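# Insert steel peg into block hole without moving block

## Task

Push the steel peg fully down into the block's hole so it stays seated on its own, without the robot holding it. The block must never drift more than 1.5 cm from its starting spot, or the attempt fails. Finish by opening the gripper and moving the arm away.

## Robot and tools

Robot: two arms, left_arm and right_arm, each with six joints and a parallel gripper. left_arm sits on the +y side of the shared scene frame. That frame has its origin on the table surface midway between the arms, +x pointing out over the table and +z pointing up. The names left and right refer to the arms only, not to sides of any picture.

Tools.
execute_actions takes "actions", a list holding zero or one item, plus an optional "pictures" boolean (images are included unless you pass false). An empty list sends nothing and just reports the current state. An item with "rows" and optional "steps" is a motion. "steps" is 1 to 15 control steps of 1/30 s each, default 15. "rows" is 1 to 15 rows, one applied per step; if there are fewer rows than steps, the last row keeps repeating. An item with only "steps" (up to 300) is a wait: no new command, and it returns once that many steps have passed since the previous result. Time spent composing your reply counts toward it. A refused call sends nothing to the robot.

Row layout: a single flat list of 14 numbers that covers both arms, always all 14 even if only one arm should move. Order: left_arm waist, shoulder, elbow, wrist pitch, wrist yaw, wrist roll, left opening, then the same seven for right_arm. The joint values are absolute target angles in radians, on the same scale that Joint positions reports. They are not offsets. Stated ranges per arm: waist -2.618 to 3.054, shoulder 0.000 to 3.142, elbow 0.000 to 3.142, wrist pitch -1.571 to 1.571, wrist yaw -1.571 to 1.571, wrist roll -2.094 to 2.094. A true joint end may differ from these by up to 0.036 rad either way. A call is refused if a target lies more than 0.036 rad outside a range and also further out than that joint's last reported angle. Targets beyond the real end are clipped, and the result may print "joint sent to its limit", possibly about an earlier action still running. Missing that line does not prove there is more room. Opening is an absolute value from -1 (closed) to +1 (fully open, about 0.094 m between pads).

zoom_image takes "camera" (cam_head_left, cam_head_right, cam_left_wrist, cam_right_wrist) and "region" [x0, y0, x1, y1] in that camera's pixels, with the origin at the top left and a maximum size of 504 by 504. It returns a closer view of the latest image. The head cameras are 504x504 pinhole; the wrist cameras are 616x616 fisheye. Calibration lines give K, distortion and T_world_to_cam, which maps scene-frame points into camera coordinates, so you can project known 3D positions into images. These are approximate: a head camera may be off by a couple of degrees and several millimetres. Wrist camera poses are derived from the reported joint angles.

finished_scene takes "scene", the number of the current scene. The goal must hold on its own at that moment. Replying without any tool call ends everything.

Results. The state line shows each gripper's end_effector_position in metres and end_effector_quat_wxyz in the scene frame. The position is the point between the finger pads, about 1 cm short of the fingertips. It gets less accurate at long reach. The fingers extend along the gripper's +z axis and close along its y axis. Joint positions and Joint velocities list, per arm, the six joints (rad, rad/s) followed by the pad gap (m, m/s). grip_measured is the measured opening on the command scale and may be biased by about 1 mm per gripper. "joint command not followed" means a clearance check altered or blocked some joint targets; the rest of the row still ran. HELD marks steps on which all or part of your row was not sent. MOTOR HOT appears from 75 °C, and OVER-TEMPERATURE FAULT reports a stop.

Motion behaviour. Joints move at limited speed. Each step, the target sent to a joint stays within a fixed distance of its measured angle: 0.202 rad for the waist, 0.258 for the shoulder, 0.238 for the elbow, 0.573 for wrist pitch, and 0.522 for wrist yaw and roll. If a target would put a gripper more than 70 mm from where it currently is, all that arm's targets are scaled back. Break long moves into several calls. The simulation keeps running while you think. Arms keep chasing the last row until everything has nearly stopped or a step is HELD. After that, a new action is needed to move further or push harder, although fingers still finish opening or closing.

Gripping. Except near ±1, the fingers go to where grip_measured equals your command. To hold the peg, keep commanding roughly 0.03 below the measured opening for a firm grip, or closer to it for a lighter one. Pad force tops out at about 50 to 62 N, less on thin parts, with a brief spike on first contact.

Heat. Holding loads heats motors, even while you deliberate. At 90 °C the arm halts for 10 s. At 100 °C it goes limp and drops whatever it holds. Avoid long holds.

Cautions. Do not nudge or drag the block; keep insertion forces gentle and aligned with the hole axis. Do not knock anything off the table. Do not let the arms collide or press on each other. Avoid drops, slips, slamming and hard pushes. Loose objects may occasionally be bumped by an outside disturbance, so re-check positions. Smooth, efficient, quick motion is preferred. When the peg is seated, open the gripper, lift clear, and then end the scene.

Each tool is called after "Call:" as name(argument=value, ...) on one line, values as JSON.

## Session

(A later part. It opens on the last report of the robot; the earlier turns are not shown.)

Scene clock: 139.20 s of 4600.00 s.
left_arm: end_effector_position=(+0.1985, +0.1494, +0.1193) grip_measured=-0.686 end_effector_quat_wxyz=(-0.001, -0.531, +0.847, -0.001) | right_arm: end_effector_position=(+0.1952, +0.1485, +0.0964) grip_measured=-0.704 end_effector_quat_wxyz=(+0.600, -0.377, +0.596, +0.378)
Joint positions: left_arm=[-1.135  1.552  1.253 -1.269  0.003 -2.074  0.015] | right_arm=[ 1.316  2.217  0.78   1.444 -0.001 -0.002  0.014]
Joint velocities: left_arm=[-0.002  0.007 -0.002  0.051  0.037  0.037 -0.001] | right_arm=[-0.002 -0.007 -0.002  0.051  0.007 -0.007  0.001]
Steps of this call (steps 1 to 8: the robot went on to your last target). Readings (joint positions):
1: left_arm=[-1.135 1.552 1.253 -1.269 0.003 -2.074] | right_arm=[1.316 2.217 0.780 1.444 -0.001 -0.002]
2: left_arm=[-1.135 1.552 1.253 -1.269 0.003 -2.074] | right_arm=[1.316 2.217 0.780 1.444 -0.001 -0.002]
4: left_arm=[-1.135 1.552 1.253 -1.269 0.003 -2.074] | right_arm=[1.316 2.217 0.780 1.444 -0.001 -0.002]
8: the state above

Call:
execute_actions(actions=[{"rows":[[-1.137,1.54,1.253,-1.272,0,-2.08,-0.72,1.316,2.205,0.77,1.474,0,0,-0.6],[-1.137,1.54,1.253,-1.272,0,-2.08,-0.72,1.316,2.205,0.77,1.474,0,0,-0.4],[-1.137,1.54,1.253,-1.272,0,-2.08,-0.72,1.316,2.205,0.77,1.474,0,0,-0.1],[-1.137,1.54,1.253,-1.272,0,-2.08,-0.72,1.316,2.205,0.77,1.474,0,0,0.2],[-1.137,1.54,1.253,-1.272,0,-2.08,-0.72,1.316,2.205,0.77,1.474,0,0,0.2],[-1.137,1.54,1.253,-1.272,0,-2.08,-0.72,1.316,2.205,0.77,1.474,0,0,0.2],[-1.137,1.54,1.253,-1.272,0,-2.08,-0.72,1.316,2.205,0.77,1.474,0,0,0.2],[-1.12,1.53,1.26,-1.29,0,-2.08,-0.72,1.316,2.205,0.77,1.474,0,0,0.2],[-1.09,1.52,1.27,-1.31,0,-2.08,-0.72,1.316,2.205,0.77,1.474,0,0,0.2],[-1.05,1.51,1.28,-1.33,0,-2.08,-0.72,1.316,2.205,0.77,1.474,0,0,0.2],[-1.0,1.50,1.29,-1.35,0,-2.08,-0.72,1.316,2.205,0.77,1.474,0,0,0.2],[-0.95,1.49,1.29,-1.36,0,-2.08,-0.72,1.316,2.205,0.77,1.474,0,0,0.2],[-0.9,1.487,1.29,-1.36,0,-2.08,-0.72,1.316,2.205,0.77,1.474,0,0,0.2],[-0.85,1.487,1.29,-1.36,0,-2.08,-0.72,1.316,2.205,0.77,1.474,0,0,0.2],[-0.8,1.487,1.29,-1.36,0,-2.08,-0.72,1.316,2.205,0.77,1.474,0,0,0.2]],"steps":15}], pictures=false)

Call:
execute_actions(actions=[{"rows":[[-0.75,1.487,1.29,-1.36,0,-2.08,-0.72,1.316,2.205,0.77,1.474,0,0,0.2],[-0.7,1.487,1.29,-1.36,0,-2.08,-0.72,1.316,2.205,0.77,1.474,0,0,0.2],[-0.65,1.487,1.29,-1.36,0,-2.08,-0.72,1.316,2.205,0.77,1.474,0,0,0.2],[-0.6,1.487,1.29,-1.36,0,-2.08,-0.72,1.316,2.205,0.77,1.474,0,0,0.2],[-0.55,1.487,1.29,-1.36,0,-2.08,-0.72,1.316,2.205,0.77,1.474,0,0,0.2],[-0.5,1.487,1.29,-1.36,0,-2.08,-0.72,1.316,2.205,0.77,1.474,0,0,0.2],[-0.45,1.487,1.29,-1.36,0,-2.08,-0.72,1.316,2.205,0.77,1.474,0,0,0.2],[-0.4,1.487,1.29,-1.36,0,-2.08,-0.72,1.316,2.205,0.77,1.474,0,0,0.2],[-0.35,1.487,1.29,-1.36,0,-2.08,-0.72,1.316,2.205,0.77,1.474,0,0,0.2],[-0.3,1.487,1.29,-1.36,0,-2.08,-0.72,1.316,2.205,0.77,1.474,0,0,0.2],[-0.25,1.487,1.29,-1.36,0,-2.08,-0.72,1.316,2.205,0.77,1.474,0,0,0.2],[-0.2,1.487,1.29,-1.36,0,-2.08,-0.72,1.316,2.205,0.77,1.474,0,0,0.2],[-0.15,1.487,1.29,-1.36,0,-2.08,-0.72,1.316,2.205,0.77,1.474,0,0,0.2],[-0.1,1.487,1.29,-1.36,0,-2.08,-0.72,1.316,2.205,0.77,1.474,0,0,0.2],[-0.05,1.487,1.29,-1.36,0,-2.08,-0.72,1.316,2.205,0.77,1.474,0,0,0.2]],"steps":15}], pictures=false)

Call:
execute_actions(actions=[{"rows":[[0,1.487,1.29,-1.36,0,-2.08,-0.72,1.316,2.205,0.77,1.474,0,0,0.2],[0.05,1.487,1.29,-1.36,0,-2.08,-0.72,1.316,2.205,0.77,1.474,0,0,0.2],[0.095,1.487,1.29,-1.36,0,-2.08,-0.72,1.316,2.205,0.77,1.474,0,0,0.2],[0.135,1.487,1.29,-1.36,0,-2.08,-0.72,1.316,2.205,0.77,1.474,0,0,0.2],[0.17,1.487,1.29,-1.36,0,-2.08,-0.72,1.316,2.205,0.77,1.474,0,0,0.2],[0.2,1.487,1.29,-1.36,0,-2.08,-0.72,1.316,2.205,0.77,1.474,0,0,0.2],[0.222,1.487,1.29,-1.36,0,-2.08,-0.72,1.316,2.205,0.77,1.474,0,0,0.2],[0.238,1.487,1.29,-1.36,0,-2.08,-0.72,1.316,2.205,0.77,1.474,0,0,0.2],[0.248,1.487,1.29,-1.36,0,-2.08,-0.72,1.316,2.205,0.77,1.474,0,0,0.2],[0.252,1.487,1.29,-1.36,0,-2.08,-0.72,1.316,2.205,0.77,1.474,0,0,0.2]],"steps":15}], pictures=false)

Call:
execute_actions(actions=[{"steps":10}])

Call:
zoom_image(camera="cam_left_wrist", region=[230, 240, 360, 370])

Call:
zoom_image(camera="cam_right_wrist", region=[240, 240, 320, 320])

Scene clock: 160.47 s of 4600.00 s.
left_arm: end_effector_position=(+0.2372, +0.1956, +0.1289) grip_measured=-0.686 end_effector_quat_wxyz=(-0.008, -0.628, +0.778, -0.004) | right_arm: end_effector_position=(+0.1952, +0.1483, +0.1032) grip_measured=+0.198 end_effector_quat_wxyz=(+0.609, -0.371, +0.587, +0.383)
Joint positions: left_arm=[-0.898  1.516  1.257 -1.307  0.018 -2.074  0.015] | right_arm=[ 1.316  2.217  0.78   1.471 -0.    -0.002  0.056]
Joint velocities: left_arm=[ 1.58  -0.149  0.09  -0.11   0.007 -0.007  0.   ] | right_arm=[-0.022  0.007  0.012 -0.066 -0.051 -0.051  0.001]
Steps of this call (steps 1 to 15: the robot went on to your last target; steps 16 to 90: nothing new was sent; then 17.77 s passed at rest; steps 91 to 105: all 15 steps of this action). Readings (joint positions):
91: left_arm=[-1.135 1.552 1.253 -1.269 0.003 -2.074] | right_arm=[1.316 2.217 0.780 1.444 -0.000 -0.002]
92: left_arm=[-1.135 1.552 1.253 -1.269 0.003 -2.074] | right_arm=[1.316 2.217 0.780 1.448 -0.000 -0.002]
94: left_arm=[-1.135 1.552 1.253 -1.269 0.003 -2.074] | right_arm=[1.316 2.217 0.780 1.458 -0.000 -0.002]
98: left_arm=[-1.135 1.552 1.253 -1.269 0.003 -2.074] | right_arm=[1.316 2.217 0.780 1.467 -0.000 -0.002]
105: the state above

Scene clock: 160.97 s of 4600.00 s.
left_arm: end_effector_position=(+0.3004, +0.3770, +0.1328) grip_measured=-0.686 end_effector_quat_wxyz=(+0.002, +0.871, -0.491, +0.005) | right_arm: end_effector_position=(+0.1952, +0.1483, +0.1034) grip_measured=+0.198 end_effector_quat_wxyz=(+0.609, -0.371, +0.587, +0.383)
Joint positions: left_arm=[-0.14   1.509  1.266 -1.322  0.009 -2.074  0.015] | right_arm=[ 1.316  2.217  0.78   1.472 -0.    -0.002  0.056]
Joint velocities: left_arm=[ 1.409  0.002  0.017 -0.022  0.022 -0.022  0.   ] | right_arm=[-0.002 -0.007  0.002 -0.022 -0.037 -0.022 -0.001]
Steps of this call (steps 1 to 15: all 15 steps of this action). Readings (joint positions):
1: left_arm=[-0.843 1.512 1.261 -1.311 0.016 -2.074] | right_arm=[1.316 2.217 0.780 1.471 -0.000 -0.002]
2: left_arm=[-0.790 1.510 1.263 -1.313 0.015 -2.074] | right_arm=[1.316 2.217 0.780 1.471 -0.000 -0.002]
4: left_arm=[-0.688 1.509 1.266 -1.315 0.012 -2.074] | right_arm=[1.316 2.217 0.780 1.471 -0.000 -0.002]
8: left_arm=[-0.490 1.509 1.266 -1.320 0.011 -2.074] | right_arm=[1.316 2.217 0.780 1.472 -0.000 -0.002]
15: the state above

Scene clock: 161.47 s of 4600.00 s.
left_arm: end_effector_position=(+0.2744, +0.4736, +0.1328) grip_measured=-0.686 end_effector_quat_wxyz=(+0.003, +0.950, -0.313, -0.001) | right_arm: end_effector_position=(+0.1952, +0.1483, +0.1034) grip_measured=+0.198 end_effector_quat_wxyz=(+0.609, -0.371, +0.587, +0.383)
Joint positions: left_arm=[ 0.249  1.509  1.266 -1.333  0.004 -2.074  0.015] | right_arm=[ 1.316  2.217  0.78   1.472 -0.    -0.002  0.056]
Joint velocities: left_arm=[-0.012 -0.012 -0.012  0.007  0.037  0.051  0.001] | right_arm=[ 0.007  0.002 -0.012 -0.022 -0.022 -0.007 -0.   ]
Steps of this call (steps 1 to 15: all 15 steps of this action). Readings (joint positions):
1: left_arm=[-0.090 1.509 1.266 -1.322 0.009 -2.074] | right_arm=[1.316 2.217 0.780 1.472 -0.000 -0.002]
2: left_arm=[-0.040 1.509 1.266 -1.322 0.009 -2.074] | right_arm=[1.316 2.217 0.780 1.472 -0.000 -0.002]
4: left_arm=[0.057 1.509 1.266 -1.322 0.008 -2.074] | right_arm=[1.316 2.217 0.780 1.472 -0.000 -0.002]
8: left_arm=[0.203 1.509 1.266 -1.325 0.004 -2.074] | right_arm=[1.316 2.217 0.780 1.472 -0.000 -0.002]
15: the state above

Scene clock: 161.80 s of 4600.00 s.
left_arm: end_effector_position=(+0.2741, +0.4734, +0.1328) grip_measured=-0.686 end_effector_quat_wxyz=(+0.004, +0.950, -0.313, -0.001) | right_arm: end_effector_position=(+0.1952, +0.1483, +0.1034) grip_measured=+0.198 end_effector_quat_wxyz=(+0.609, -0.371, +0.587, +0.383)
Joint positions: left_arm=[ 0.249  1.509  1.266 -1.334  0.004 -2.074  0.015] | right_arm=[ 1.316  2.217  0.78   1.472 -0.    -0.002  0.056]
Joint velocities: left_arm=[-0.017 -0.002 -0.002  0.037 -0.007  0.007 -0.   ] | right_arm=[ 0.002  0.012 -0.012 -0.007 -0.037 -0.037  0.   ]
Steps of this call (steps 1 to 10: the robot went on to your last target). Readings (joint positions):
1: left_arm=[0.249 1.509 1.266 -1.333 0.004 -2.074] | right_arm=[1.316 2.217 0.780 1.472 -0.000 -0.002]
2: left_arm=[0.249 1.509 1.266 -1.333 0.004 -2.074] | right_arm=[1.316 2.217 0.780 1.472 -0.000 -0.002]
4: left_arm=[0.249 1.509 1.266 -1.333 0.004 -2.074] | right_arm=[1.316 2.217 0.780 1.472 -0.000 -0.002]
8: left_arm=[0.249 1.509 1.266 -1.334 0.004 -2.074] | right_arm=[1.316 2.217 0.780 1.472 -0.000 -0.002]
10: the state above
camera_calibration (this result's frames):
cam_left_wrist: T_world_to_cam=[[0.377531, 0.923197, 0.0719496, -0.55411], [0.72224, -0.342196, 0.601059, -0.0821087], [0.579517, -0.174954, -0.795959, 0.144803], [0, 0, 0, 1]] pos_world=[0.18458, 0.50879, 0.204478]
cam_right_wrist: T_world_to_cam=[[0.902846, -0.426731, -0.052634, -0.108243], [-0.204837, -0.319254, -0.925267, 0.213362], [0.378037, 0.846155, -0.375647, -0.0346299], [0, 0, 0, 1]] pos_world=[0.154523, 0.0512283, 0.178711]

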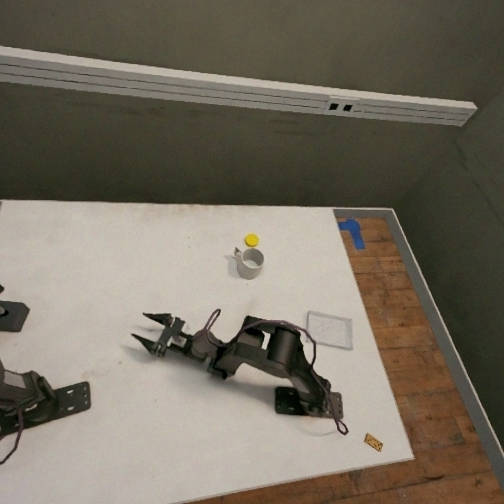

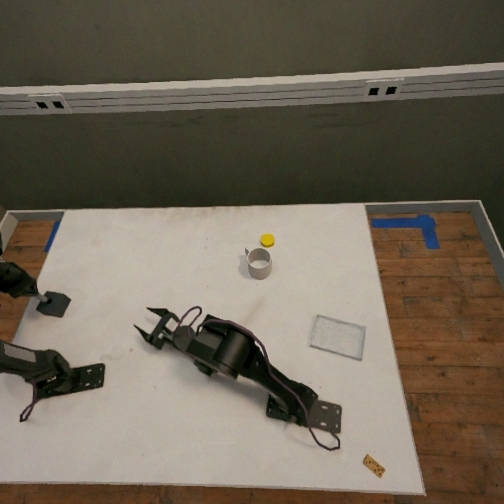

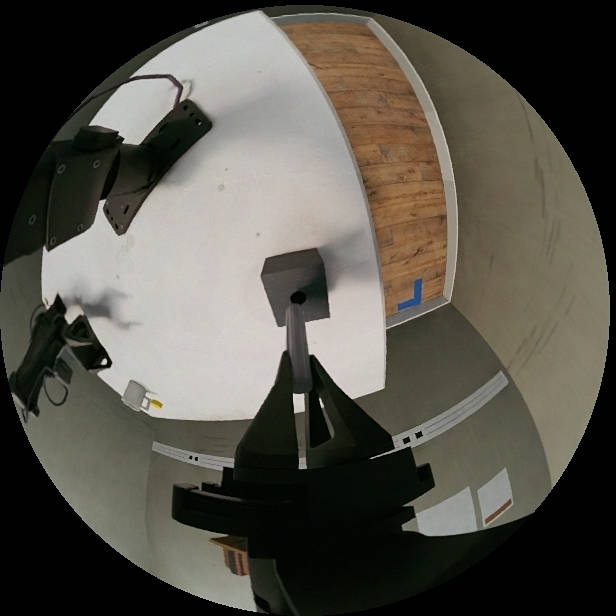

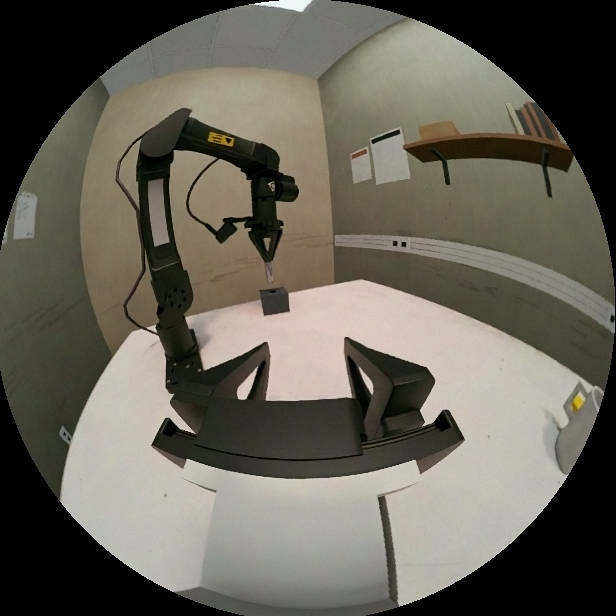

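Region (230, 240, 360, 370) of cam_left_wrist's 616x616 image, scaled by 3.877, with more detail than that image has.

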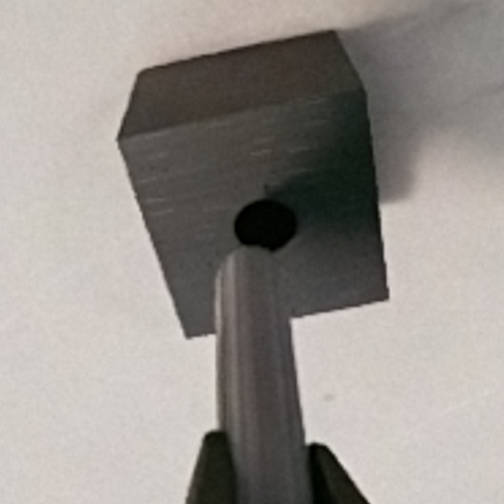

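Region (240, 240, 320, 320) of cam_right_wrist's 616x616 image, scaled by 6.300, with more detail than that image has.

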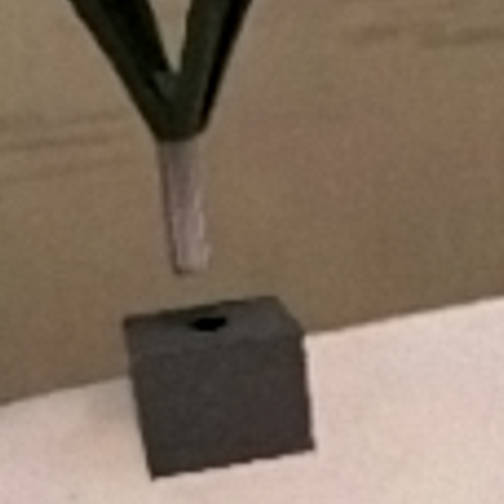

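Call:
execute_actions(actions=[{"rows":[[0.255,1.5,1.25,-1.32,0,-2.08,-0.72,1.316,2.205,0.77,1.474,0,0,0.2],[0.258,1.5,1.24,-1.305,0,-2.08,-0.72,1.316,2.205,0.77,1.474,0,0,0.2],[0.258,1.5,1.23,-1.29,0,-2.08,-0.72,1.316,2.205,0.77,1.474,0,0,0.2],[0.258,1.5,1.22,-1.275,0,-2.08,-0.72,1.316,2.205,0.77,1.474,0,0,0.2],[0.258,1.5,1.21,-1.265,0,-2.08,-0.72,1.316,2.205,0.77,1.474,0,0,0.2],[0.258,1.5,1.2,-1.26,0,-2.08,-0.72,1.316,2.205,0.77,1.474,0,0,0.2]],"steps":15}], pictures=false)

Call:
execute_actions(actions=[{"steps":12}])

Call:
zoom_image(camera="cam_left_wrist", region=[250, 260, 340, 350])

Call:
zoom_image(camera="cam_right_wrist", region=[245, 255, 305, 315])

Scene clock: 171.43 s of 4600.00 s.
left_arm: end_effector_position=(+0.2772, +0.4749, +0.1192) grip_measured=-0.686 end_effector_quat_wxyz=(-0.002, +0.950, -0.313, +0.004) | right_arm: end_effector_position=(+0.1952, +0.1483, +0.1034) grip_measured=+0.198 end_effector_quat_wxyz=(+0.609, -0.371, +0.587, +0.383)
Joint positions: left_arm=[ 0.249  1.509  1.211 -1.264  0.004 -2.074  0.015] | right_arm=[ 1.316  2.217  0.78   1.472 -0.    -0.002  0.056]
Joint velocities: left_arm=[ 0.012  0.007 -0.017  0.066  0.007  0.037 -0.   ] | right_arm=[ 0.007 -0.007 -0.007 -0.007  0.022 -0.007 -0.001]
Steps of this call (steps 1 to 15: the robot went on to your last target; steps 16 to 90: nothing new was sent; then 6.13 s passed at rest; steps 91 to 105: all 15 steps of this action). Readings (joint positions):
91: left_arm=[0.249 1.509 1.266 -1.333 0.004 -2.074] | right_arm=[1.316 2.217 0.780 1.472 -0.000 -0.002]
92: left_arm=[0.249 1.509 1.264 -1.329 0.004 -2.074] | right_arm=[1.316 2.217 0.780 1.472 -0.000 -0.002]
94: left_arm=[0.249 1.509 1.254 -1.312 0.004 -2.074] | right_arm=[1.316 2.217 0.780 1.472 -0.000 -0.002]
98: left_arm=[0.249 1.509 1.218 -1.280 0.004 -2.074] | right_arm=[1.316 2.217 0.780 1.472 -0.000 -0.002]
105: the state above

Scene clock: 171.83 s of 4600.00 s.
left_arm: end_effector_position=(+0.2782, +0.4753, +0.1192) grip_measured=-0.686 end_effector_quat_wxyz=(-0.003, +0.950, -0.313, +0.006) | right_arm: end_effector_position=(+0.1952, +0.1483, +0.1034) grip_measured=+0.198 end_effector_quat_wxyz=(+0.609, -0.371, +0.587, +0.383)
Joint positions: left_arm=[ 0.249  1.509  1.211 -1.26   0.004 -2.074  0.015] | right_arm=[ 1.316  2.217  0.78   1.472 -0.    -0.002  0.056]
Joint velocities: left_arm=[ 0.002 -0.027  0.007  0.022  0.007  0.007  0.   ] | right_arm=[-0.002  0.002 -0.002  0.037  0.051 -0.037 -0.   ]
Steps of this call (steps 1 to 12: the robot went on to your last target). Readings (joint positions):
1: left_arm=[0.249 1.509 1.211 -1.263 0.004 -2.074] | right_arm=[1.316 2.217 0.780 1.472 -0.000 -0.002]
2: left_arm=[0.249 1.509 1.211 -1.262 0.004 -2.074] | right_arm=[1.316 2.217 0.780 1.472 -0.000 -0.002]
4: left_arm=[0.249 1.509 1.211 -1.261 0.004 -2.074] | right_arm=[1.316 2.217 0.780 1.472 -0.000 -0.002]
8: left_arm=[0.249 1.509 1.211 -1.260 0.004 -2.074] | right_arm=[1.316 2.217 0.780 1.472 -0.000 -0.002]
12: the state above
camera_calibration (this result's frames):
cam_left_wrist: T_world_to_cam=[[0.376134, 0.922555, 0.0861153, -0.557346], [0.711529, -0.347124, 0.610927, -0.0720312], [0.593506, -0.168517, -0.78699, 0.123919], [0, 0, 0, 1]] pos_world=[0.187342, 0.510061, 0.189525]
cam_right_wrist: T_world_to_cam=[[0.902846, -0.426731, -0.052634, -0.108243], [-0.204837, -0.319254, -0.925267, 0.213362], [0.378037, 0.846155, -0.375647, -0.0346299], [0, 0, 0, 1]] pos_world=[0.154523, 0.0512283, 0.178711]

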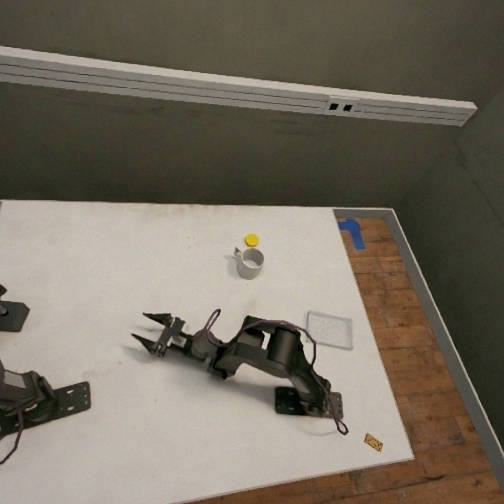

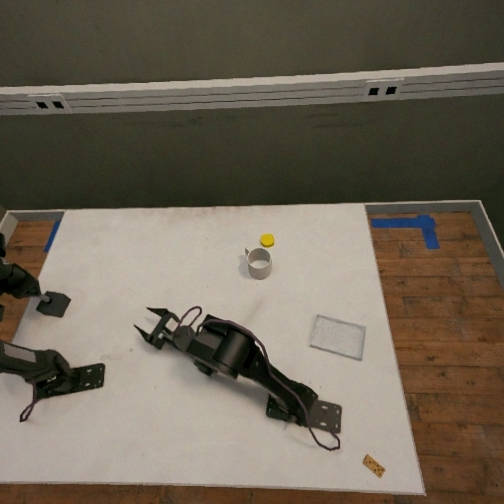

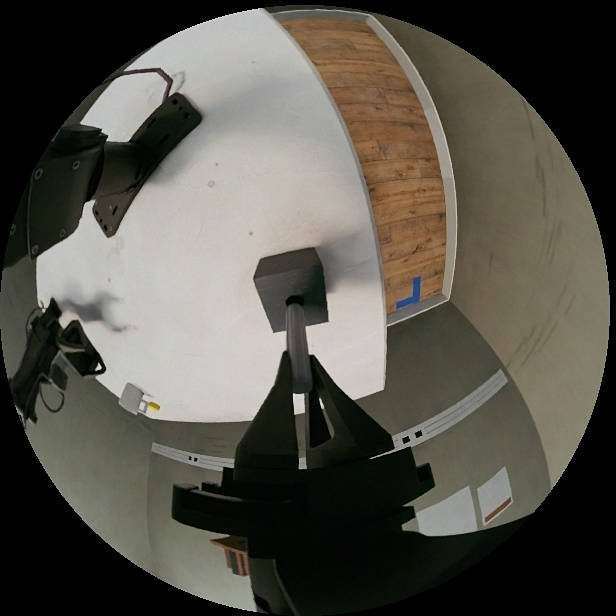

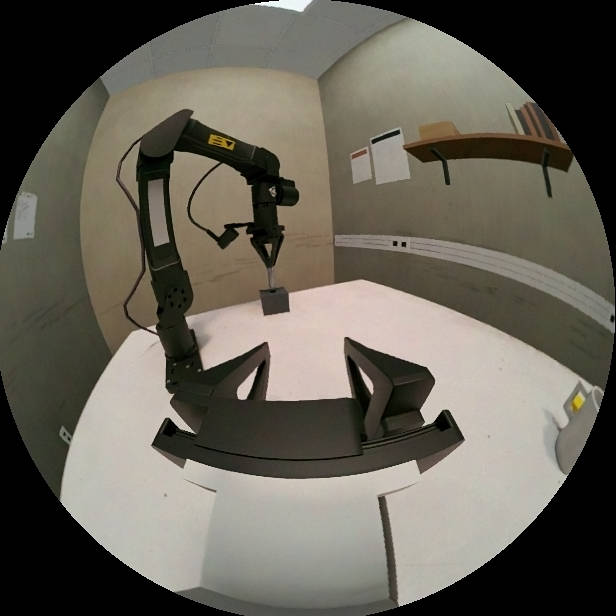

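Region (250, 260, 340, 350) of cam_left_wrist's 616x616 image, scaled by 5.600, with more detail than that image has.

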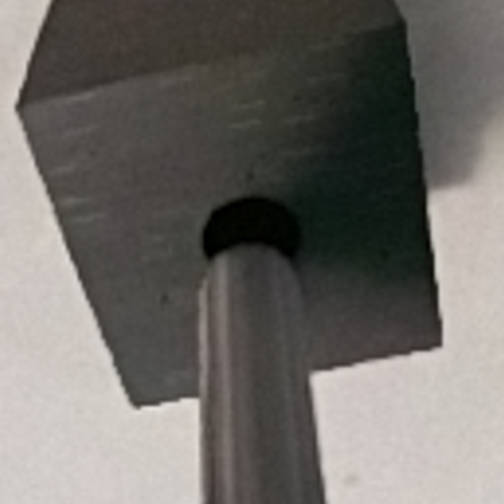

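Region (245, 255, 305, 315) of cam_right_wrist's 616x616 image, scaled by 8.400, with more detail than that image has.

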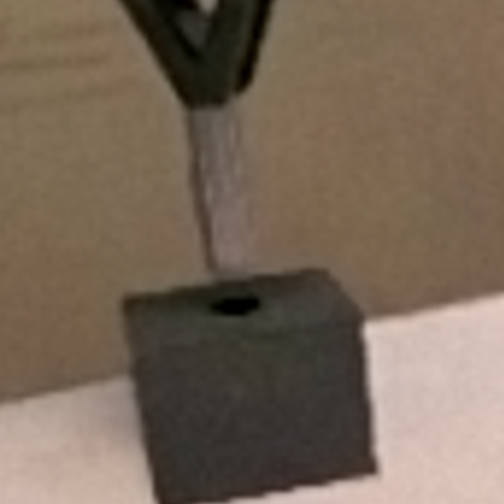

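Call:
execute_actions(actions=[{"rows":[[0.261,1.5,1.19,-1.25,0,-2.08,-0.72,1.316,2.205,0.77,1.474,0,0,0.2],[0.263,1.5,1.183,-1.243,0,-2.08,-0.72,1.316,2.205,0.77,1.474,0,0,0.2],[0.263,1.5,1.176,-1.236,0,-2.08,-0.72,1.316,2.205,0.77,1.474,0,0,0.2],[0.263,1.5,1.174,-1.234,0,-2.08,-0.72,1.316,2.205,0.77,1.474,0,0,0.2]],"steps":15}], pictures=false)

Call:
execute_actions(actions=[{"steps":12}])

Call:
zoom_image(camera="cam_left_wrist", region=[265, 275, 325, 335])

Call:
zoom_image(camera="cam_right_wrist", region=[250, 265, 295, 310])

Scene clock: 176.07 s of 4600.00 s.
left_arm: end_effector_position=(+0.2775, +0.4762, +0.1131) grip_measured=-0.686 end_effector_quat_wxyz=(-0.003, +0.950, -0.311, +0.006) | right_arm: end_effector_position=(+0.1952, +0.1483, +0.1034) grip_measured=+0.198 end_effector_quat_wxyz=(+0.609, -0.371, +0.587, +0.383)
Joint positions: left_arm=[ 0.253  1.509  1.187 -1.235  0.004 -2.074  0.015] | right_arm=[ 1.316  2.217  0.78   1.472 -0.    -0.002  0.056]
Joint velocities: left_arm=[-0.012  0.002 -0.002 -0.022  0.037  0.037  0.   ] | right_arm=[-0.007 -0.002 -0.017 -0.051 -0.007 -0.022 -0.   ]
Steps of this call (steps 1 to 15: the robot went on to your last target; steps 16 to 90: nothing new was sent; then 0.73 s passed at rest; steps 91 to 105: all 15 steps of this action). Readings (joint positions):
91: left_arm=[0.249 1.509 1.211 -1.259 0.004 -2.074] | right_arm=[1.316 2.217 0.780 1.472 -0.000 -0.002]
92: left_arm=[0.249 1.509 1.210 -1.256 0.004 -2.074] | right_arm=[1.316 2.217 0.780 1.472 -0.000 -0.002]
94: left_arm=[0.251 1.509 1.201 -1.246 0.004 -2.074] | right_arm=[1.316 2.217 0.780 1.472 -0.000 -0.002]
98: left_arm=[0.253 1.509 1.187 -1.241 0.004 -2.074] | right_arm=[1.316 2.217 0.780 1.472 -0.000 -0.002]
105: the state above

Scene clock: 176.47 s of 4600.00 s.
left_arm: end_effector_position=(+0.2777, +0.4763, +0.1131) grip_measured=-0.686 end_effector_quat_wxyz=(-0.004, +0.950, -0.311, +0.007) | right_arm: end_effector_position=(+0.1952, +0.1483, +0.1034) grip_measured=+0.198 end_effector_quat_wxyz=(+0.609, -0.371, +0.587, +0.383)
Joint positions: left_arm=[ 0.253  1.509  1.187 -1.234  0.004 -2.074  0.015] | right_arm=[ 1.316  2.217  0.78   1.472 -0.    -0.002  0.056]
Joint velocities: left_arm=[ 0.002 -0.007 -0.012 -0.007 -0.007 -0.066  0.   ] | right_arm=[-0.027 -0.002  0.007  0.007  0.066 -0.081  0.001]
Steps of this call (steps 1 to 12: the robot went on to your last target). Readings (joint positions):
1: left_arm=[0.253 1.509 1.187 -1.235 0.004 -2.074] | right_arm=[1.316 2.217 0.780 1.472 -0.000 -0.002]
2: left_arm=[0.253 1.509 1.187 -1.235 0.004 -2.074] | right_arm=[1.316 2.217 0.780 1.472 -0.000 -0.002]
4: left_arm=[0.253 1.509 1.187 -1.234 0.004 -2.074] | right_arm=[1.316 2.217 0.780 1.472 -0.000 -0.002]
8: left_arm=[0.253 1.509 1.187 -1.234 0.004 -2.074] | right_arm=[1.316 2.217 0.780 1.472 -0.000 -0.002]
12: the state above
camera_calibration (this result's frames):
cam_left_wrist: T_world_to_cam=[[0.37211, 0.924055, 0.0875024, -0.55734], [0.711922, -0.344627, 0.611882, -0.0690442], [0.595568, -0.165392, -0.786094, 0.117343], [0, 0, 0, 1]] pos_world=[0.18666, 0.510626, 0.183258]
cam_right_wrist: T_world_to_cam=[[0.902846, -0.426731, -0.052634, -0.108243], [-0.204837, -0.319254, -0.925267, 0.213362], [0.378037, 0.846155, -0.375647, -0.0346299], [0, 0, 0, 1]] pos_world=[0.154523, 0.0512283, 0.178711]

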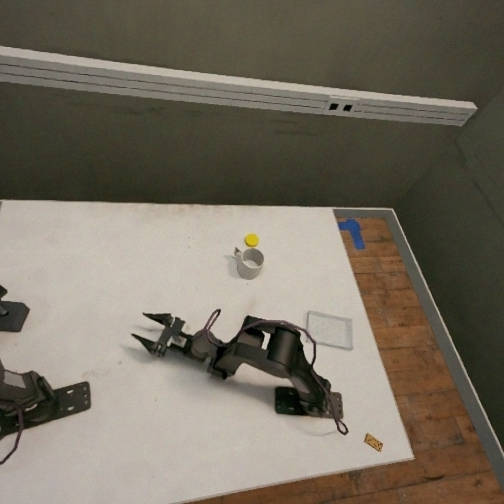

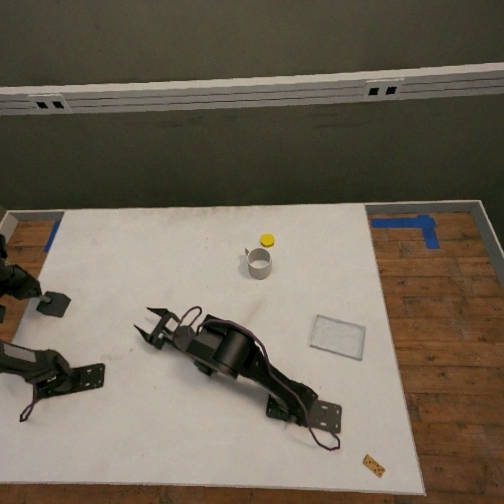

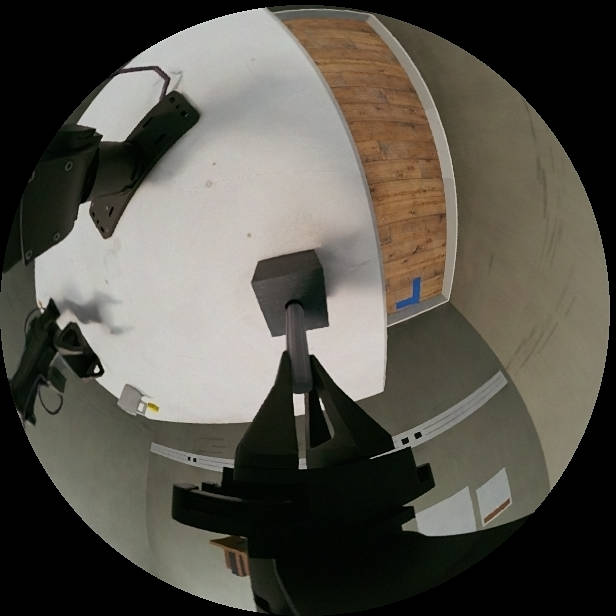

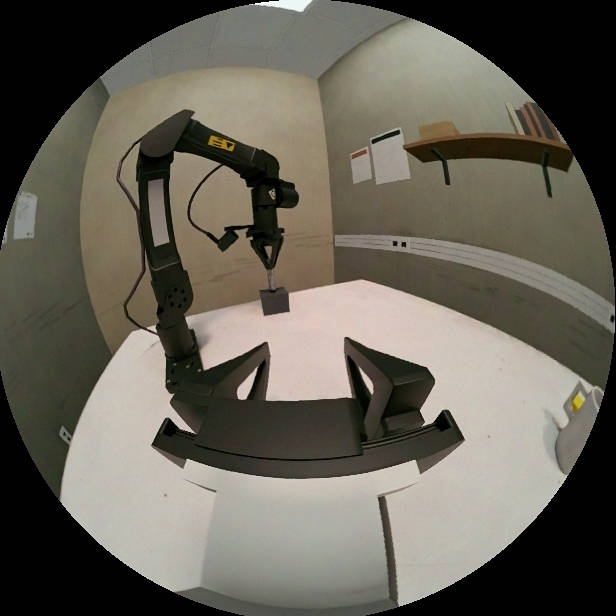

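Region (265, 275, 325, 335) of cam_left_wrist's 616x616 image, scaled by 8.400, with more detail than that image has.

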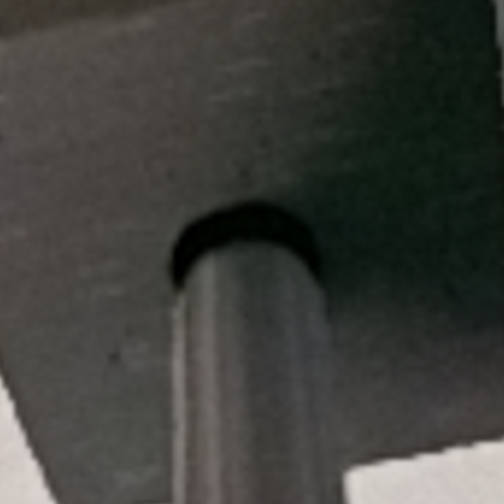

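Region (250, 265, 295, 310) of cam_right_wrist's 616x616 image, scaled by 11.200, with more detail than that image has.

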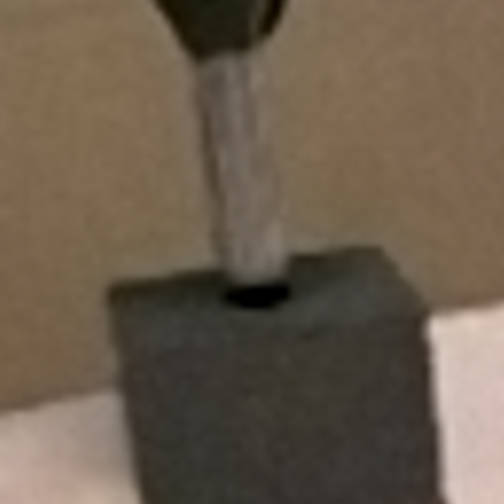

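Call:
execute_actions(actions=[{"rows":[[0.26,1.512,1.170,-1.228,0,-2.08,-0.72,1.316,2.205,0.77,1.474,0,0,0.2],[0.26,1.514,1.167,-1.224,0,-2.08,-0.72,1.316,2.205,0.77,1.474,0,0,0.2],[0.26,1.515,1.164,-1.220,0,-2.08,-0.72,1.316,2.205,0.77,1.474,0,0,0.2],[0.26,1.516,1.161,-1.216,0,-2.08,-0.72,1.316,2.205,0.77,1.474,0,0,0.2],[0.26,1.517,1.158,-1.212,0,-2.08,-0.72,1.316,2.205,0.77,1.474,0,0,0.2],[0.26,1.517,1.155,-1.209,0,-2.08,-0.72,1.316,2.205,0.77,1.474,0,0,0.2],[0.26,1.518,1.152,-1.205,0,-2.08,-0.72,1.316,2.205,0.77,1.474,0,0,0.2],[0.26,1.518,1.149,-1.202,0,-2.08,-0.72,1.316,2.205,0.77,1.474,0,0,0.2],[0.26,1.519,1.146,-1.198,0,-2.08,-0.72,1.316,2.205,0.77,1.474,0,0,0.2],[0.26,1.519,1.143,-1.195,0,-2.08,-0.72,1.316,2.205,0.77,1.474,0,0,0.2],[0.26,1.520,1.140,-1.192,0,-2.08,-0.72,1.316,2.205,0.77,1.474,0,0,0.2],[0.26,1.520,1.137,-1.189,0,-2.08,-0.72,1.316,2.205,0.77,1.474,0,0,0.2],[0.26,1.521,1.134,-1.186,0,-2.08,-0.72,1.316,2.205,0.77,1.474,0,0,0.2],[0.26,1.521,1.131,-1.186,0,-2.08,-0.72,1.316,2.205,0.77,1.474,0,0,0.2]],"steps":15}], pictures=false)

Call:
execute_actions(actions=[{"steps":10}])

Call:
zoom_image(camera="cam_right_wrist", region=[250, 265, 295, 310])

Scene clock: 185.10 s of 4600.00 s.
left_arm: end_effector_position=(+0.2777, +0.4762, +0.1038) grip_measured=-0.686 end_effector_quat_wxyz=(-0.005, +0.950, -0.311, +0.008) | right_arm: end_effector_position=(+0.1952, +0.1483, +0.1034) grip_measured=+0.198 end_effector_quat_wxyz=(+0.609, -0.371, +0.587, +0.383)
Joint positions: left_arm=[ 0.253  1.509  1.15  -1.193  0.004 -2.074  0.015] | right_arm=[ 1.316  2.217  0.78   1.472 -0.    -0.002  0.056]
Joint velocities: left_arm=[ 0.017  0.002 -0.061  0.095  0.022 -0.022  0.   ] | right_arm=[ 0.002 -0.007 -0.007 -0.007 -0.051  0.007  0.   ]
Steps of this call (steps 1 to 15: the robot went on to your last target; steps 16 to 90: nothing new was sent; then 5.13 s passed at rest; steps 91 to 105: all 15 steps of this action). Readings (joint positions):
91: left_arm=[0.253 1.509 1.187 -1.233 0.004 -2.074] | right_arm=[1.316 2.217 0.780 1.472 -0.000 -0.002]
92: left_arm=[0.253 1.509 1.187 -1.232 0.004 -2.074] | right_arm=[1.316 2.217 0.780 1.472 -0.000 -0.002]
94: left_arm=[0.253 1.509 1.186 -1.228 0.004 -2.074] | right_arm=[1.316 2.217 0.780 1.472 -0.000 -0.002]
98: left_arm=[0.253 1.509 1.171 -1.213 0.004 -2.074] | right_arm=[1.316 2.217 0.780 1.472 -0.000 -0.002]
105: the state above

Scene clock: 185.43 s of 4600.00 s.
left_arm: end_effector_position=(+0.2779, +0.4763, +0.1028) grip_measured=-0.686 end_effector_quat_wxyz=(-0.005, +0.950, -0.311, +0.009) | right_arm: end_effector_position=(+0.1952, +0.1483, +0.1034) grip_measured=+0.198 end_effector_quat_wxyz=(+0.609, -0.371, +0.587, +0.383)
Joint positions: left_arm=[ 0.253  1.509  1.146 -1.188  0.004 -2.074  0.015] | right_arm=[ 1.316  2.217  0.78   1.472 -0.    -0.002  0.056]
Joint velocities: left_arm=[-0.012 -0.007 -0.017 -0.051  0.022  0.007 -0.001] | right_arm=[-0.002 -0.022  0.002  0.066 -0.066  0.007  0.   ]
Steps of this call (steps 1 to 10: the robot went on to your last target). Readings (joint positions):
1: left_arm=[0.253 1.509 1.148 -1.192 0.004 -2.074] | right_arm=[1.316 2.217 0.780 1.472 -0.000 -0.002]
2: left_arm=[0.253 1.509 1.147 -1.191 0.004 -2.074] | right_arm=[1.316 2.217 0.780 1.472 -0.000 -0.002]
4: left_arm=[0.253 1.509 1.146 -1.189 0.004 -2.074] | right_arm=[1.316 2.217 0.780 1.472 -0.000 -0.002]
8: left_arm=[0.253 1.509 1.146 -1.188 0.004 -2.074] | right_arm=[1.316 2.217 0.780 1.472 -0.000 -0.002]
10: the state above
camera_calibration (this result's frames):
cam_left_wrist: T_world_to_cam=[[0.371701, 0.923897, 0.0908478, -0.556686], [0.709064, -0.345702, 0.614588, -0.0618944], [0.599222, -0.164026, -0.783599, 0.107273], [0, 0, 0, 1]] pos_world=[0.186527, 0.510519, 0.172673]
cam_right_wrist: T_world_to_cam=[[0.902846, -0.426731, -0.052634, -0.108243], [-0.204837, -0.319254, -0.925267, 0.213362], [0.378037, 0.846155, -0.375647, -0.0346299], [0, 0, 0, 1]] pos_world=[0.154523, 0.0512283, 0.178711]

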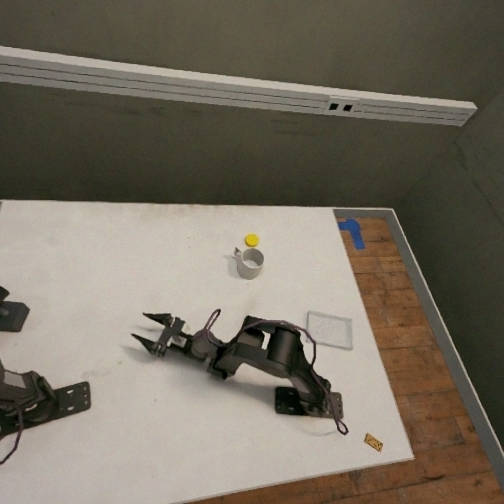

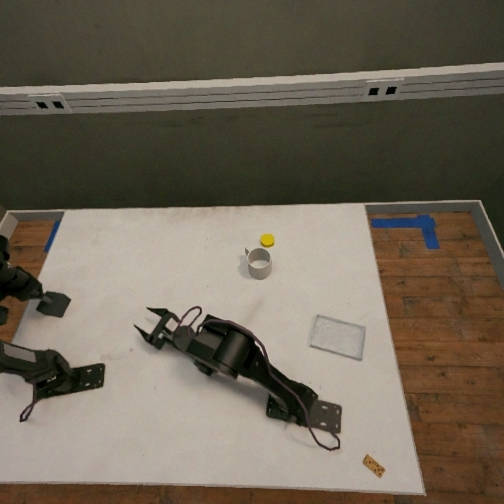

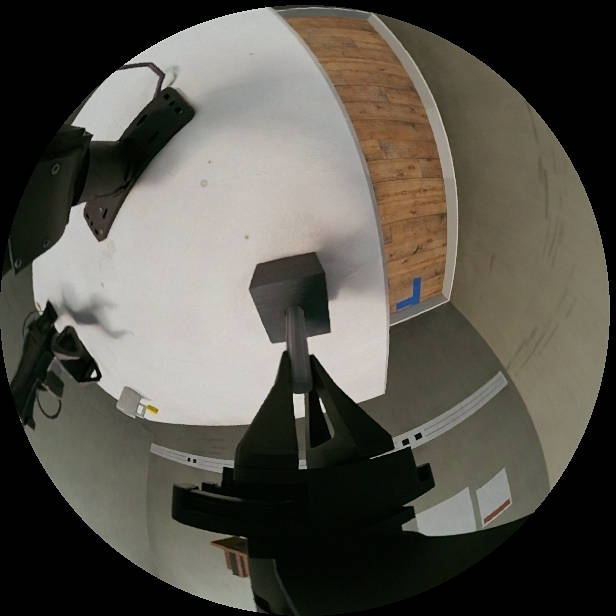

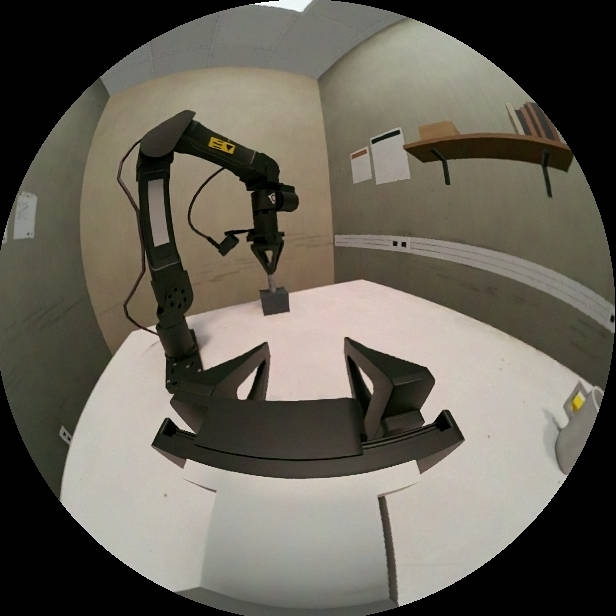

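Region (250, 265, 295, 310) of cam_right_wrist's 616x616 image, scaled by 11.200, with more detail than that image has.

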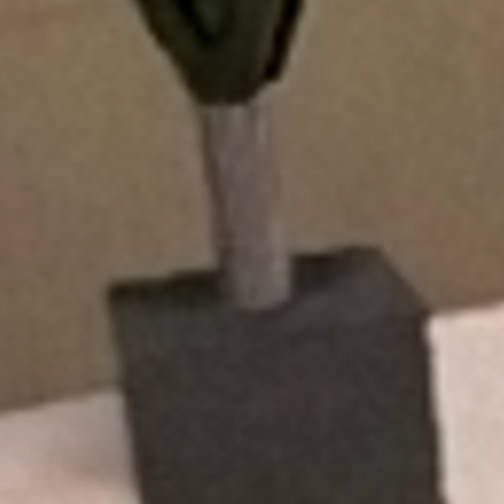

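In. Continue, with a larger shoulder offset.

Call:
execute_actions(actions=[{"rows":[[0.258,1.526,1.126,-1.182,0,-2.08,-0.72,1.316,2.205,0.77,1.474,0,0,0.2],[0.258,1.528,1.122,-1.177,0,-2.08,-0.72,1.316,2.205,0.77,1.474,0,0,0.2],[0.258,1.529,1.118,-1.172,0,-2.08,-0.72,1.316,2.205,0.77,1.474,0,0,0.2],[0.258,1.530,1.114,-1.167,0,-2.08,-0.72,1.316,2.205,0.77,1.474,0,0,0.2],[0.258,1.531,1.110,-1.162,0,-2.08,-0.72,1.316,2.205,0.77,1.474,0,0,0.2],[0.258,1.532,1.106,-1.157,0,-2.08,-0.72,1.316,2.205,0.77,1.474,0,0,0.2],[0.258,1.533,1.102,-1.152,0,-2.08,-0.72,1.316,2.205,0.77,1.474,0,0,0.2],[0.258,1.534,1.098,-1.147,0,-2.08,-0.72,1.316,2.205,0.77,1.474,0,0,0.2],[0.258,1.535,1.094,-1.142,0,-2.08,-0.72,1.316,2.205,0.77,1.474,0,0,0.2],[0.258,1.536,1.090,-1.137,0,-2.08,-0.72,1.316,2.205,0.77,1.474,0,0,0.2],[0.258,1.536,1.086,-1.134,0,-2.08,-0.72,1.316,2.205,0.77,1.474,0,0,0.2]],"steps":15}], pictures=false)

Scene clock: 190.37 s of 4600.00 s.
left_arm: end_effector_position=(+0.2779, +0.4762, +0.0877) grip_measured=-0.686 end_effector_quat_wxyz=(-0.002, +0.950, -0.311, +0.006) | right_arm: end_effector_position=(+0.1952, +0.1483, +0.1034) grip_measured=+0.198 end_effector_quat_wxyz=(+0.609, -0.371, +0.587, +0.383)
Joint positions: left_arm=[ 0.253  1.526  1.102 -1.135  0.004 -2.074  0.015] | right_arm=[ 1.316  2.217  0.78   1.472 -0.    -0.002  0.056]
Joint velocities: left_arm=[-0.007  0.002 -0.017 -0.007  0.007  0.037 -0.   ] | right_arm=[ 0.002 -0.027 -0.002  0.007  0.007  0.022 -0.   ]
Steps of this call (steps 1 to 15: the robot went on to your last target; steps 16 to 90: nothing new was sent; then 1.43 s passed at rest; steps 91 to 105: all 15 steps of this action). Readings (joint positions):
91: left_arm=[0.253 1.509 1.146 -1.188 0.004 -2.074] | right_arm=[1.316 2.217 0.780 1.472 -0.000 -0.002]
92: left_arm=[0.253 1.509 1.146 -1.188 0.004 -2.074] | right_arm=[1.316 2.217 0.780 1.472 -0.000 -0.002]
94: left_arm=[0.253 1.509 1.141 -1.183 0.004 -2.074] | right_arm=[1.316 2.217 0.780 1.472 -0.000 -0.002]
98: left_arm=[0.253 1.519 1.123 -1.162 0.004 -2.074] | right_arm=[1.316 2.217 0.780 1.472 -0.000 -0.002]
105: the state above

Call:
execute_actions(actions=[{"rows":[[0.258,1.538,1.081,-1.126,0,-2.08,-0.72,1.316,2.205,0.77,1.474,0,0,0.2],[0.258,1.539,1.076,-1.120,0,-2.08,-0.72,1.316,2.205,0.77,1.474,0,0,0.2],[0.258,1.540,1.071,-1.114,0,-2.08,-0.72,1.316,2.205,0.77,1.474,0,0,0.2],[0.258,1.541,1.066,-1.108,0,-2.08,-0.72,1.316,2.205,0.77,1.474,0,0,0.2],[0.258,1.542,1.061,-1.102,0,-2.08,-0.72,1.316,2.205,0.77,1.474,0,0,0.2],[0.258,1.543,1.056,-1.096,0,-2.08,-0.72,1.316,2.205,0.77,1.474,0,0,0.2],[0.258,1.544,1.051,-1.090,0,-2.08,-0.72,1.316,2.205,0.77,1.474,0,0,0.2],[0.258,1.545,1.046,-1.084,0,-2.08,-0.72,1.316,2.205,0.77,1.474,0,0,0.2],[0.258,1.546,1.041,-1.078,0,-2.08,-0.72,1.316,2.205,0.77,1.474,0,0,0.2],[0.258,1.547,1.036,-1.072,0,-2.08,-0.72,1.316,2.205,0.77,1.474,0,0,0.2],[0.258,1.548,1.031,-1.066,0,-2.08,-0.72,1.316,2.205,0.77,1.474,0,0,0.2],[0.258,1.549,1.026,-1.060,0,-2.08,-0.72,1.316,2.205,0.77,1.474,0,0,0.2],[0.258,1.550,1.021,-1.054,0,-2.08,-0.72,1.316,2.205,0.77,1.474,0,0,0.2],[0.258,1.551,1.016,-1.048,0,-2.08,-0.72,1.316,2.205,0.77,1.474,0,0,0.2]],"steps":15}], pictures=false)

Call:
execute_actions(actions=[{"steps":8}])

Call:
zoom_image(camera="cam_right_wrist", region=[245, 255, 305, 315])

Scene clock: 196.67 s of 4600.00 s.
left_arm: end_effector_position=(+0.2782, +0.4759, +0.0765) grip_measured=-0.686 end_effector_quat_wxyz=(-0.005, +0.950, -0.311, +0.010) | right_arm: end_effector_position=(+0.1952, +0.1483, +0.1035) grip_measured=+0.198 end_effector_quat_wxyz=(+0.609, -0.371, +0.587, +0.383)
Joint positions: left_arm=[ 0.253  1.526  1.056 -1.079  0.007 -2.074  0.015] | right_arm=[ 1.316  2.217  0.78   1.472 -0.    -0.002  0.056]
Joint velocities: left_arm=[-0.002  0.012 -0.066  0.066  0.066  0.007 -0.001] | right_arm=[-0.002 -0.022  0.012  0.007  0.022  0.022 -0.   ]
Steps of this call (steps 1 to 15: the robot went on to your last target; steps 16 to 90: nothing new was sent; then 2.80 s passed at rest; steps 91 to 105: all 15 steps of this action). Readings (joint positions):
91: left_arm=[0.253 1.526 1.102 -1.134 0.004 -2.074] | right_arm=[1.316 2.217 0.780 1.472 -0.000 -0.002]
92: left_arm=[0.253 1.526 1.100 -1.133 0.004 -2.074] | right_arm=[1.316 2.217 0.780 1.472 -0.000 -0.002]
94: left_arm=[0.253 1.526 1.093 -1.125 0.004 -2.074] | right_arm=[1.316 2.217 0.780 1.472 -0.000 -0.002]
98: left_arm=[0.253 1.526 1.075 -1.104 0.006 -2.074] | right_arm=[1.316 2.217 0.780 1.472 -0.000 -0.002]
105: the state above

Scene clock: 196.93 s of 4600.00 s.
left_arm: end_effector_position=(+0.2782, +0.4758, +0.0758) grip_measured=-0.686 end_effector_quat_wxyz=(-0.005, +0.950, -0.311, +0.010) | right_arm: end_effector_position=(+0.1952, +0.1483, +0.1035) grip_measured=+0.198 end_effector_quat_wxyz=(+0.609, -0.371, +0.587, +0.383)
Joint positions: left_arm=[ 0.253  1.526  1.053 -1.076  0.007 -2.074  0.015] | right_arm=[ 1.316  2.217  0.78   1.472 -0.    -0.002  0.056]
Joint velocities: left_arm=[-0.002  0.002  0.007 -0.007  0.022  0.037  0.001] | right_arm=[ 0.007 -0.017  0.007  0.007 -0.022 -0.022  0.001]
Steps of this call (steps 1 to 8: the robot went on to your last target). Readings (joint positions):
1: left_arm=[0.253 1.526 1.054 -1.077 0.007 -2.074] | right_arm=[1.316 2.217 0.780 1.472 -0.000 -0.002]
2: left_arm=[0.253 1.526 1.053 -1.077 0.007 -2.074] | right_arm=[1.316 2.217 0.780 1.472 -0.000 -0.002]
4: left_arm=[0.253 1.526 1.053 -1.076 0.007 -2.074] | right_arm=[1.316 2.217 0.780 1.472 -0.000 -0.002]
8: the state above
camera_calibration (this result's frames):
cam_left_wrist: T_world_to_cam=[[0.371486, 0.924051, 0.0901559, -0.553826], [0.707184, -0.344539, 0.617401, -0.0458713], [0.601572, -0.165599, -0.781465, 0.0858182], [0, 0, 0, 1]] pos_world=[0.186552, 0.51017, 0.145316]
cam_right_wrist: T_world_to_cam=[[0.902854, -0.426713, -0.0526323, -0.108243], [-0.204684, -0.318935, -0.925411, 0.213387], [0.378098, 0.846284, -0.375293, -0.0346591], [0, 0, 0, 1]] pos_world=[0.154509, 0.0511994, 0.178766]

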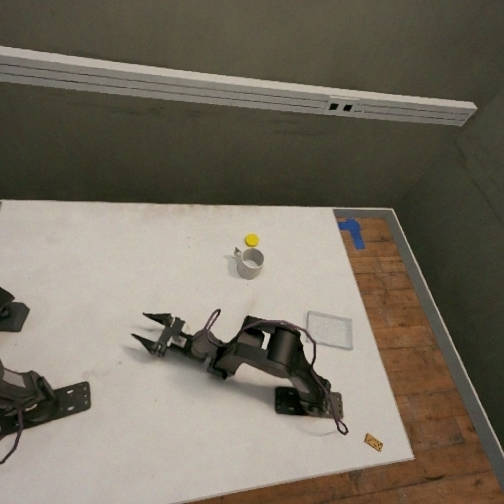

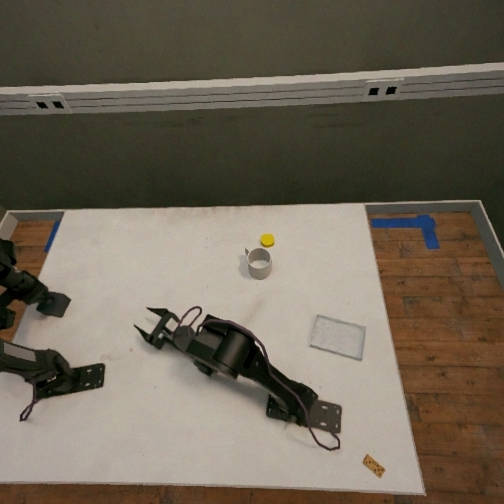

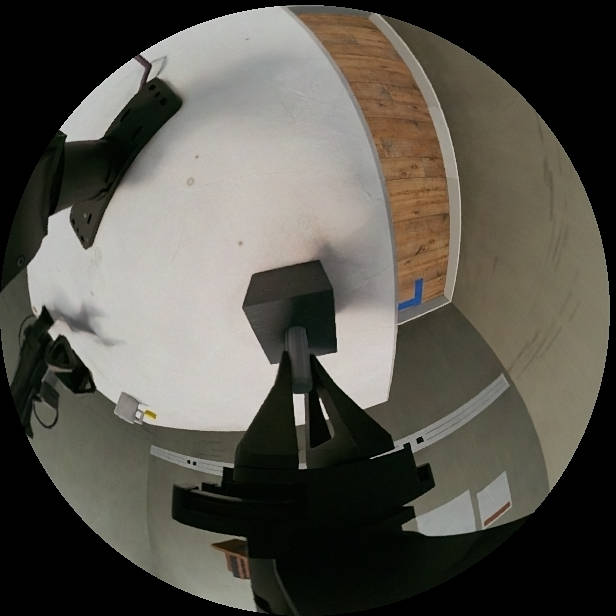

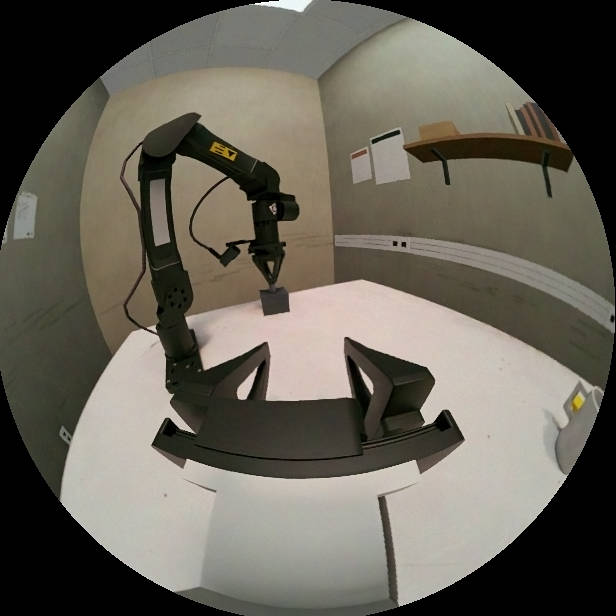

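Region (245, 255, 305, 315) of cam_right_wrist's 616x616 image, scaled by 8.400, with more detail than that image has.

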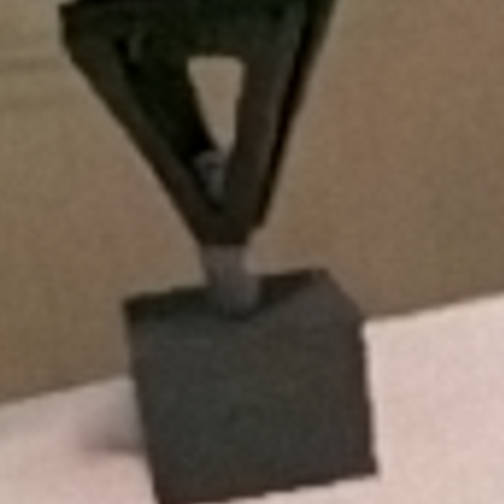

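Call:
execute_actions(actions=[{"rows":[[0.253,1.555,1.04,-1.074,0.004,-2.08,-0.72,1.316,2.205,0.77,1.474,0,0,0.2],[0.253,1.56,1.04,-1.074,0.004,-2.08,-0.72,1.316,2.205,0.77,1.474,0,0,0.2],[0.253,1.562,1.04,-1.074,0.004,-2.08,-0.72,1.316,2.205,0.77,1.474,0,0,0.2],[0.253,1.562,1.04,-1.072,0.004,-2.08,-0.72,1.316,2.205,0.77,1.474,0,0,0.2],[0.253,1.562,1.036,-1.068,0.004,-2.08,-0.72,1.316,2.205,0.77,1.474,0,0,0.2],[0.253,1.562,1.032,-1.064,0.004,-2.08,-0.72,1.316,2.205,0.77,1.474,0,0,0.2],[0.253,1.562,1.028,-1.060,0.004,-2.08,-0.72,1.316,2.205,0.77,1.474,0,0,0.2],[0.253,1.562,1.024,-1.056,0.004,-2.08,-0.72,1.316,2.205,0.77,1.474,0,0,0.2],[0.253,1.562,1.02,-1.052,0.004,-2.08,-0.72,1.316,2.205,0.77,1.474,0,0,0.2]],"steps":15}], pictures=false)

Scene clock: 201.50 s of 4600.00 s.
left_arm: end_effector_position=(+0.2782, +0.4758, +0.0758) grip_measured=-0.686 end_effector_quat_wxyz=(-0.005, +0.950, -0.311, +0.010) | right_arm: end_effector_position=(+0.1952, +0.1483, +0.1035) grip_measured=+0.198 end_effector_quat_wxyz=(+0.609, -0.371, +0.587, +0.383)
Joint positions: left_arm=[ 0.253  1.526  1.053 -1.076  0.007 -2.074  0.015] | right_arm=[ 1.316  2.217  0.78   1.472 -0.    -0.002  0.056]
Joint velocities: left_arm=[ 0.022  0.007 -0.002 -0.022 -0.037  0.066  0.   ] | right_arm=[ 0.012  0.002  0.002  0.066 -0.066 -0.022 -0.   ]
Steps of this call (steps 1 to 15: the robot went on to your last target; steps 16 to 90: nothing new was sent; then 1.07 s passed at rest; steps 91 to 105: all 15 steps of this action). Readings (joint positions):
91: left_arm=[0.253 1.526 1.053 -1.076 0.007 -2.074] | right_arm=[1.316 2.217 0.780 1.472 -0.000 -0.002]
92: left_arm=[0.253 1.526 1.053 -1.076 0.007 -2.074] | right_arm=[1.316 2.217 0.780 1.472 -0.000 -0.002]
94: left_arm=[0.253 1.526 1.053 -1.076 0.007 -2.074] | right_arm=[1.316 2.217 0.780 1.472 -0.000 -0.002]
98: left_arm=[0.253 1.526 1.053 -1.076 0.007 -2.074] | right_arm=[1.316 2.217 0.780 1.472 -0.000 -0.002]
105: the state above


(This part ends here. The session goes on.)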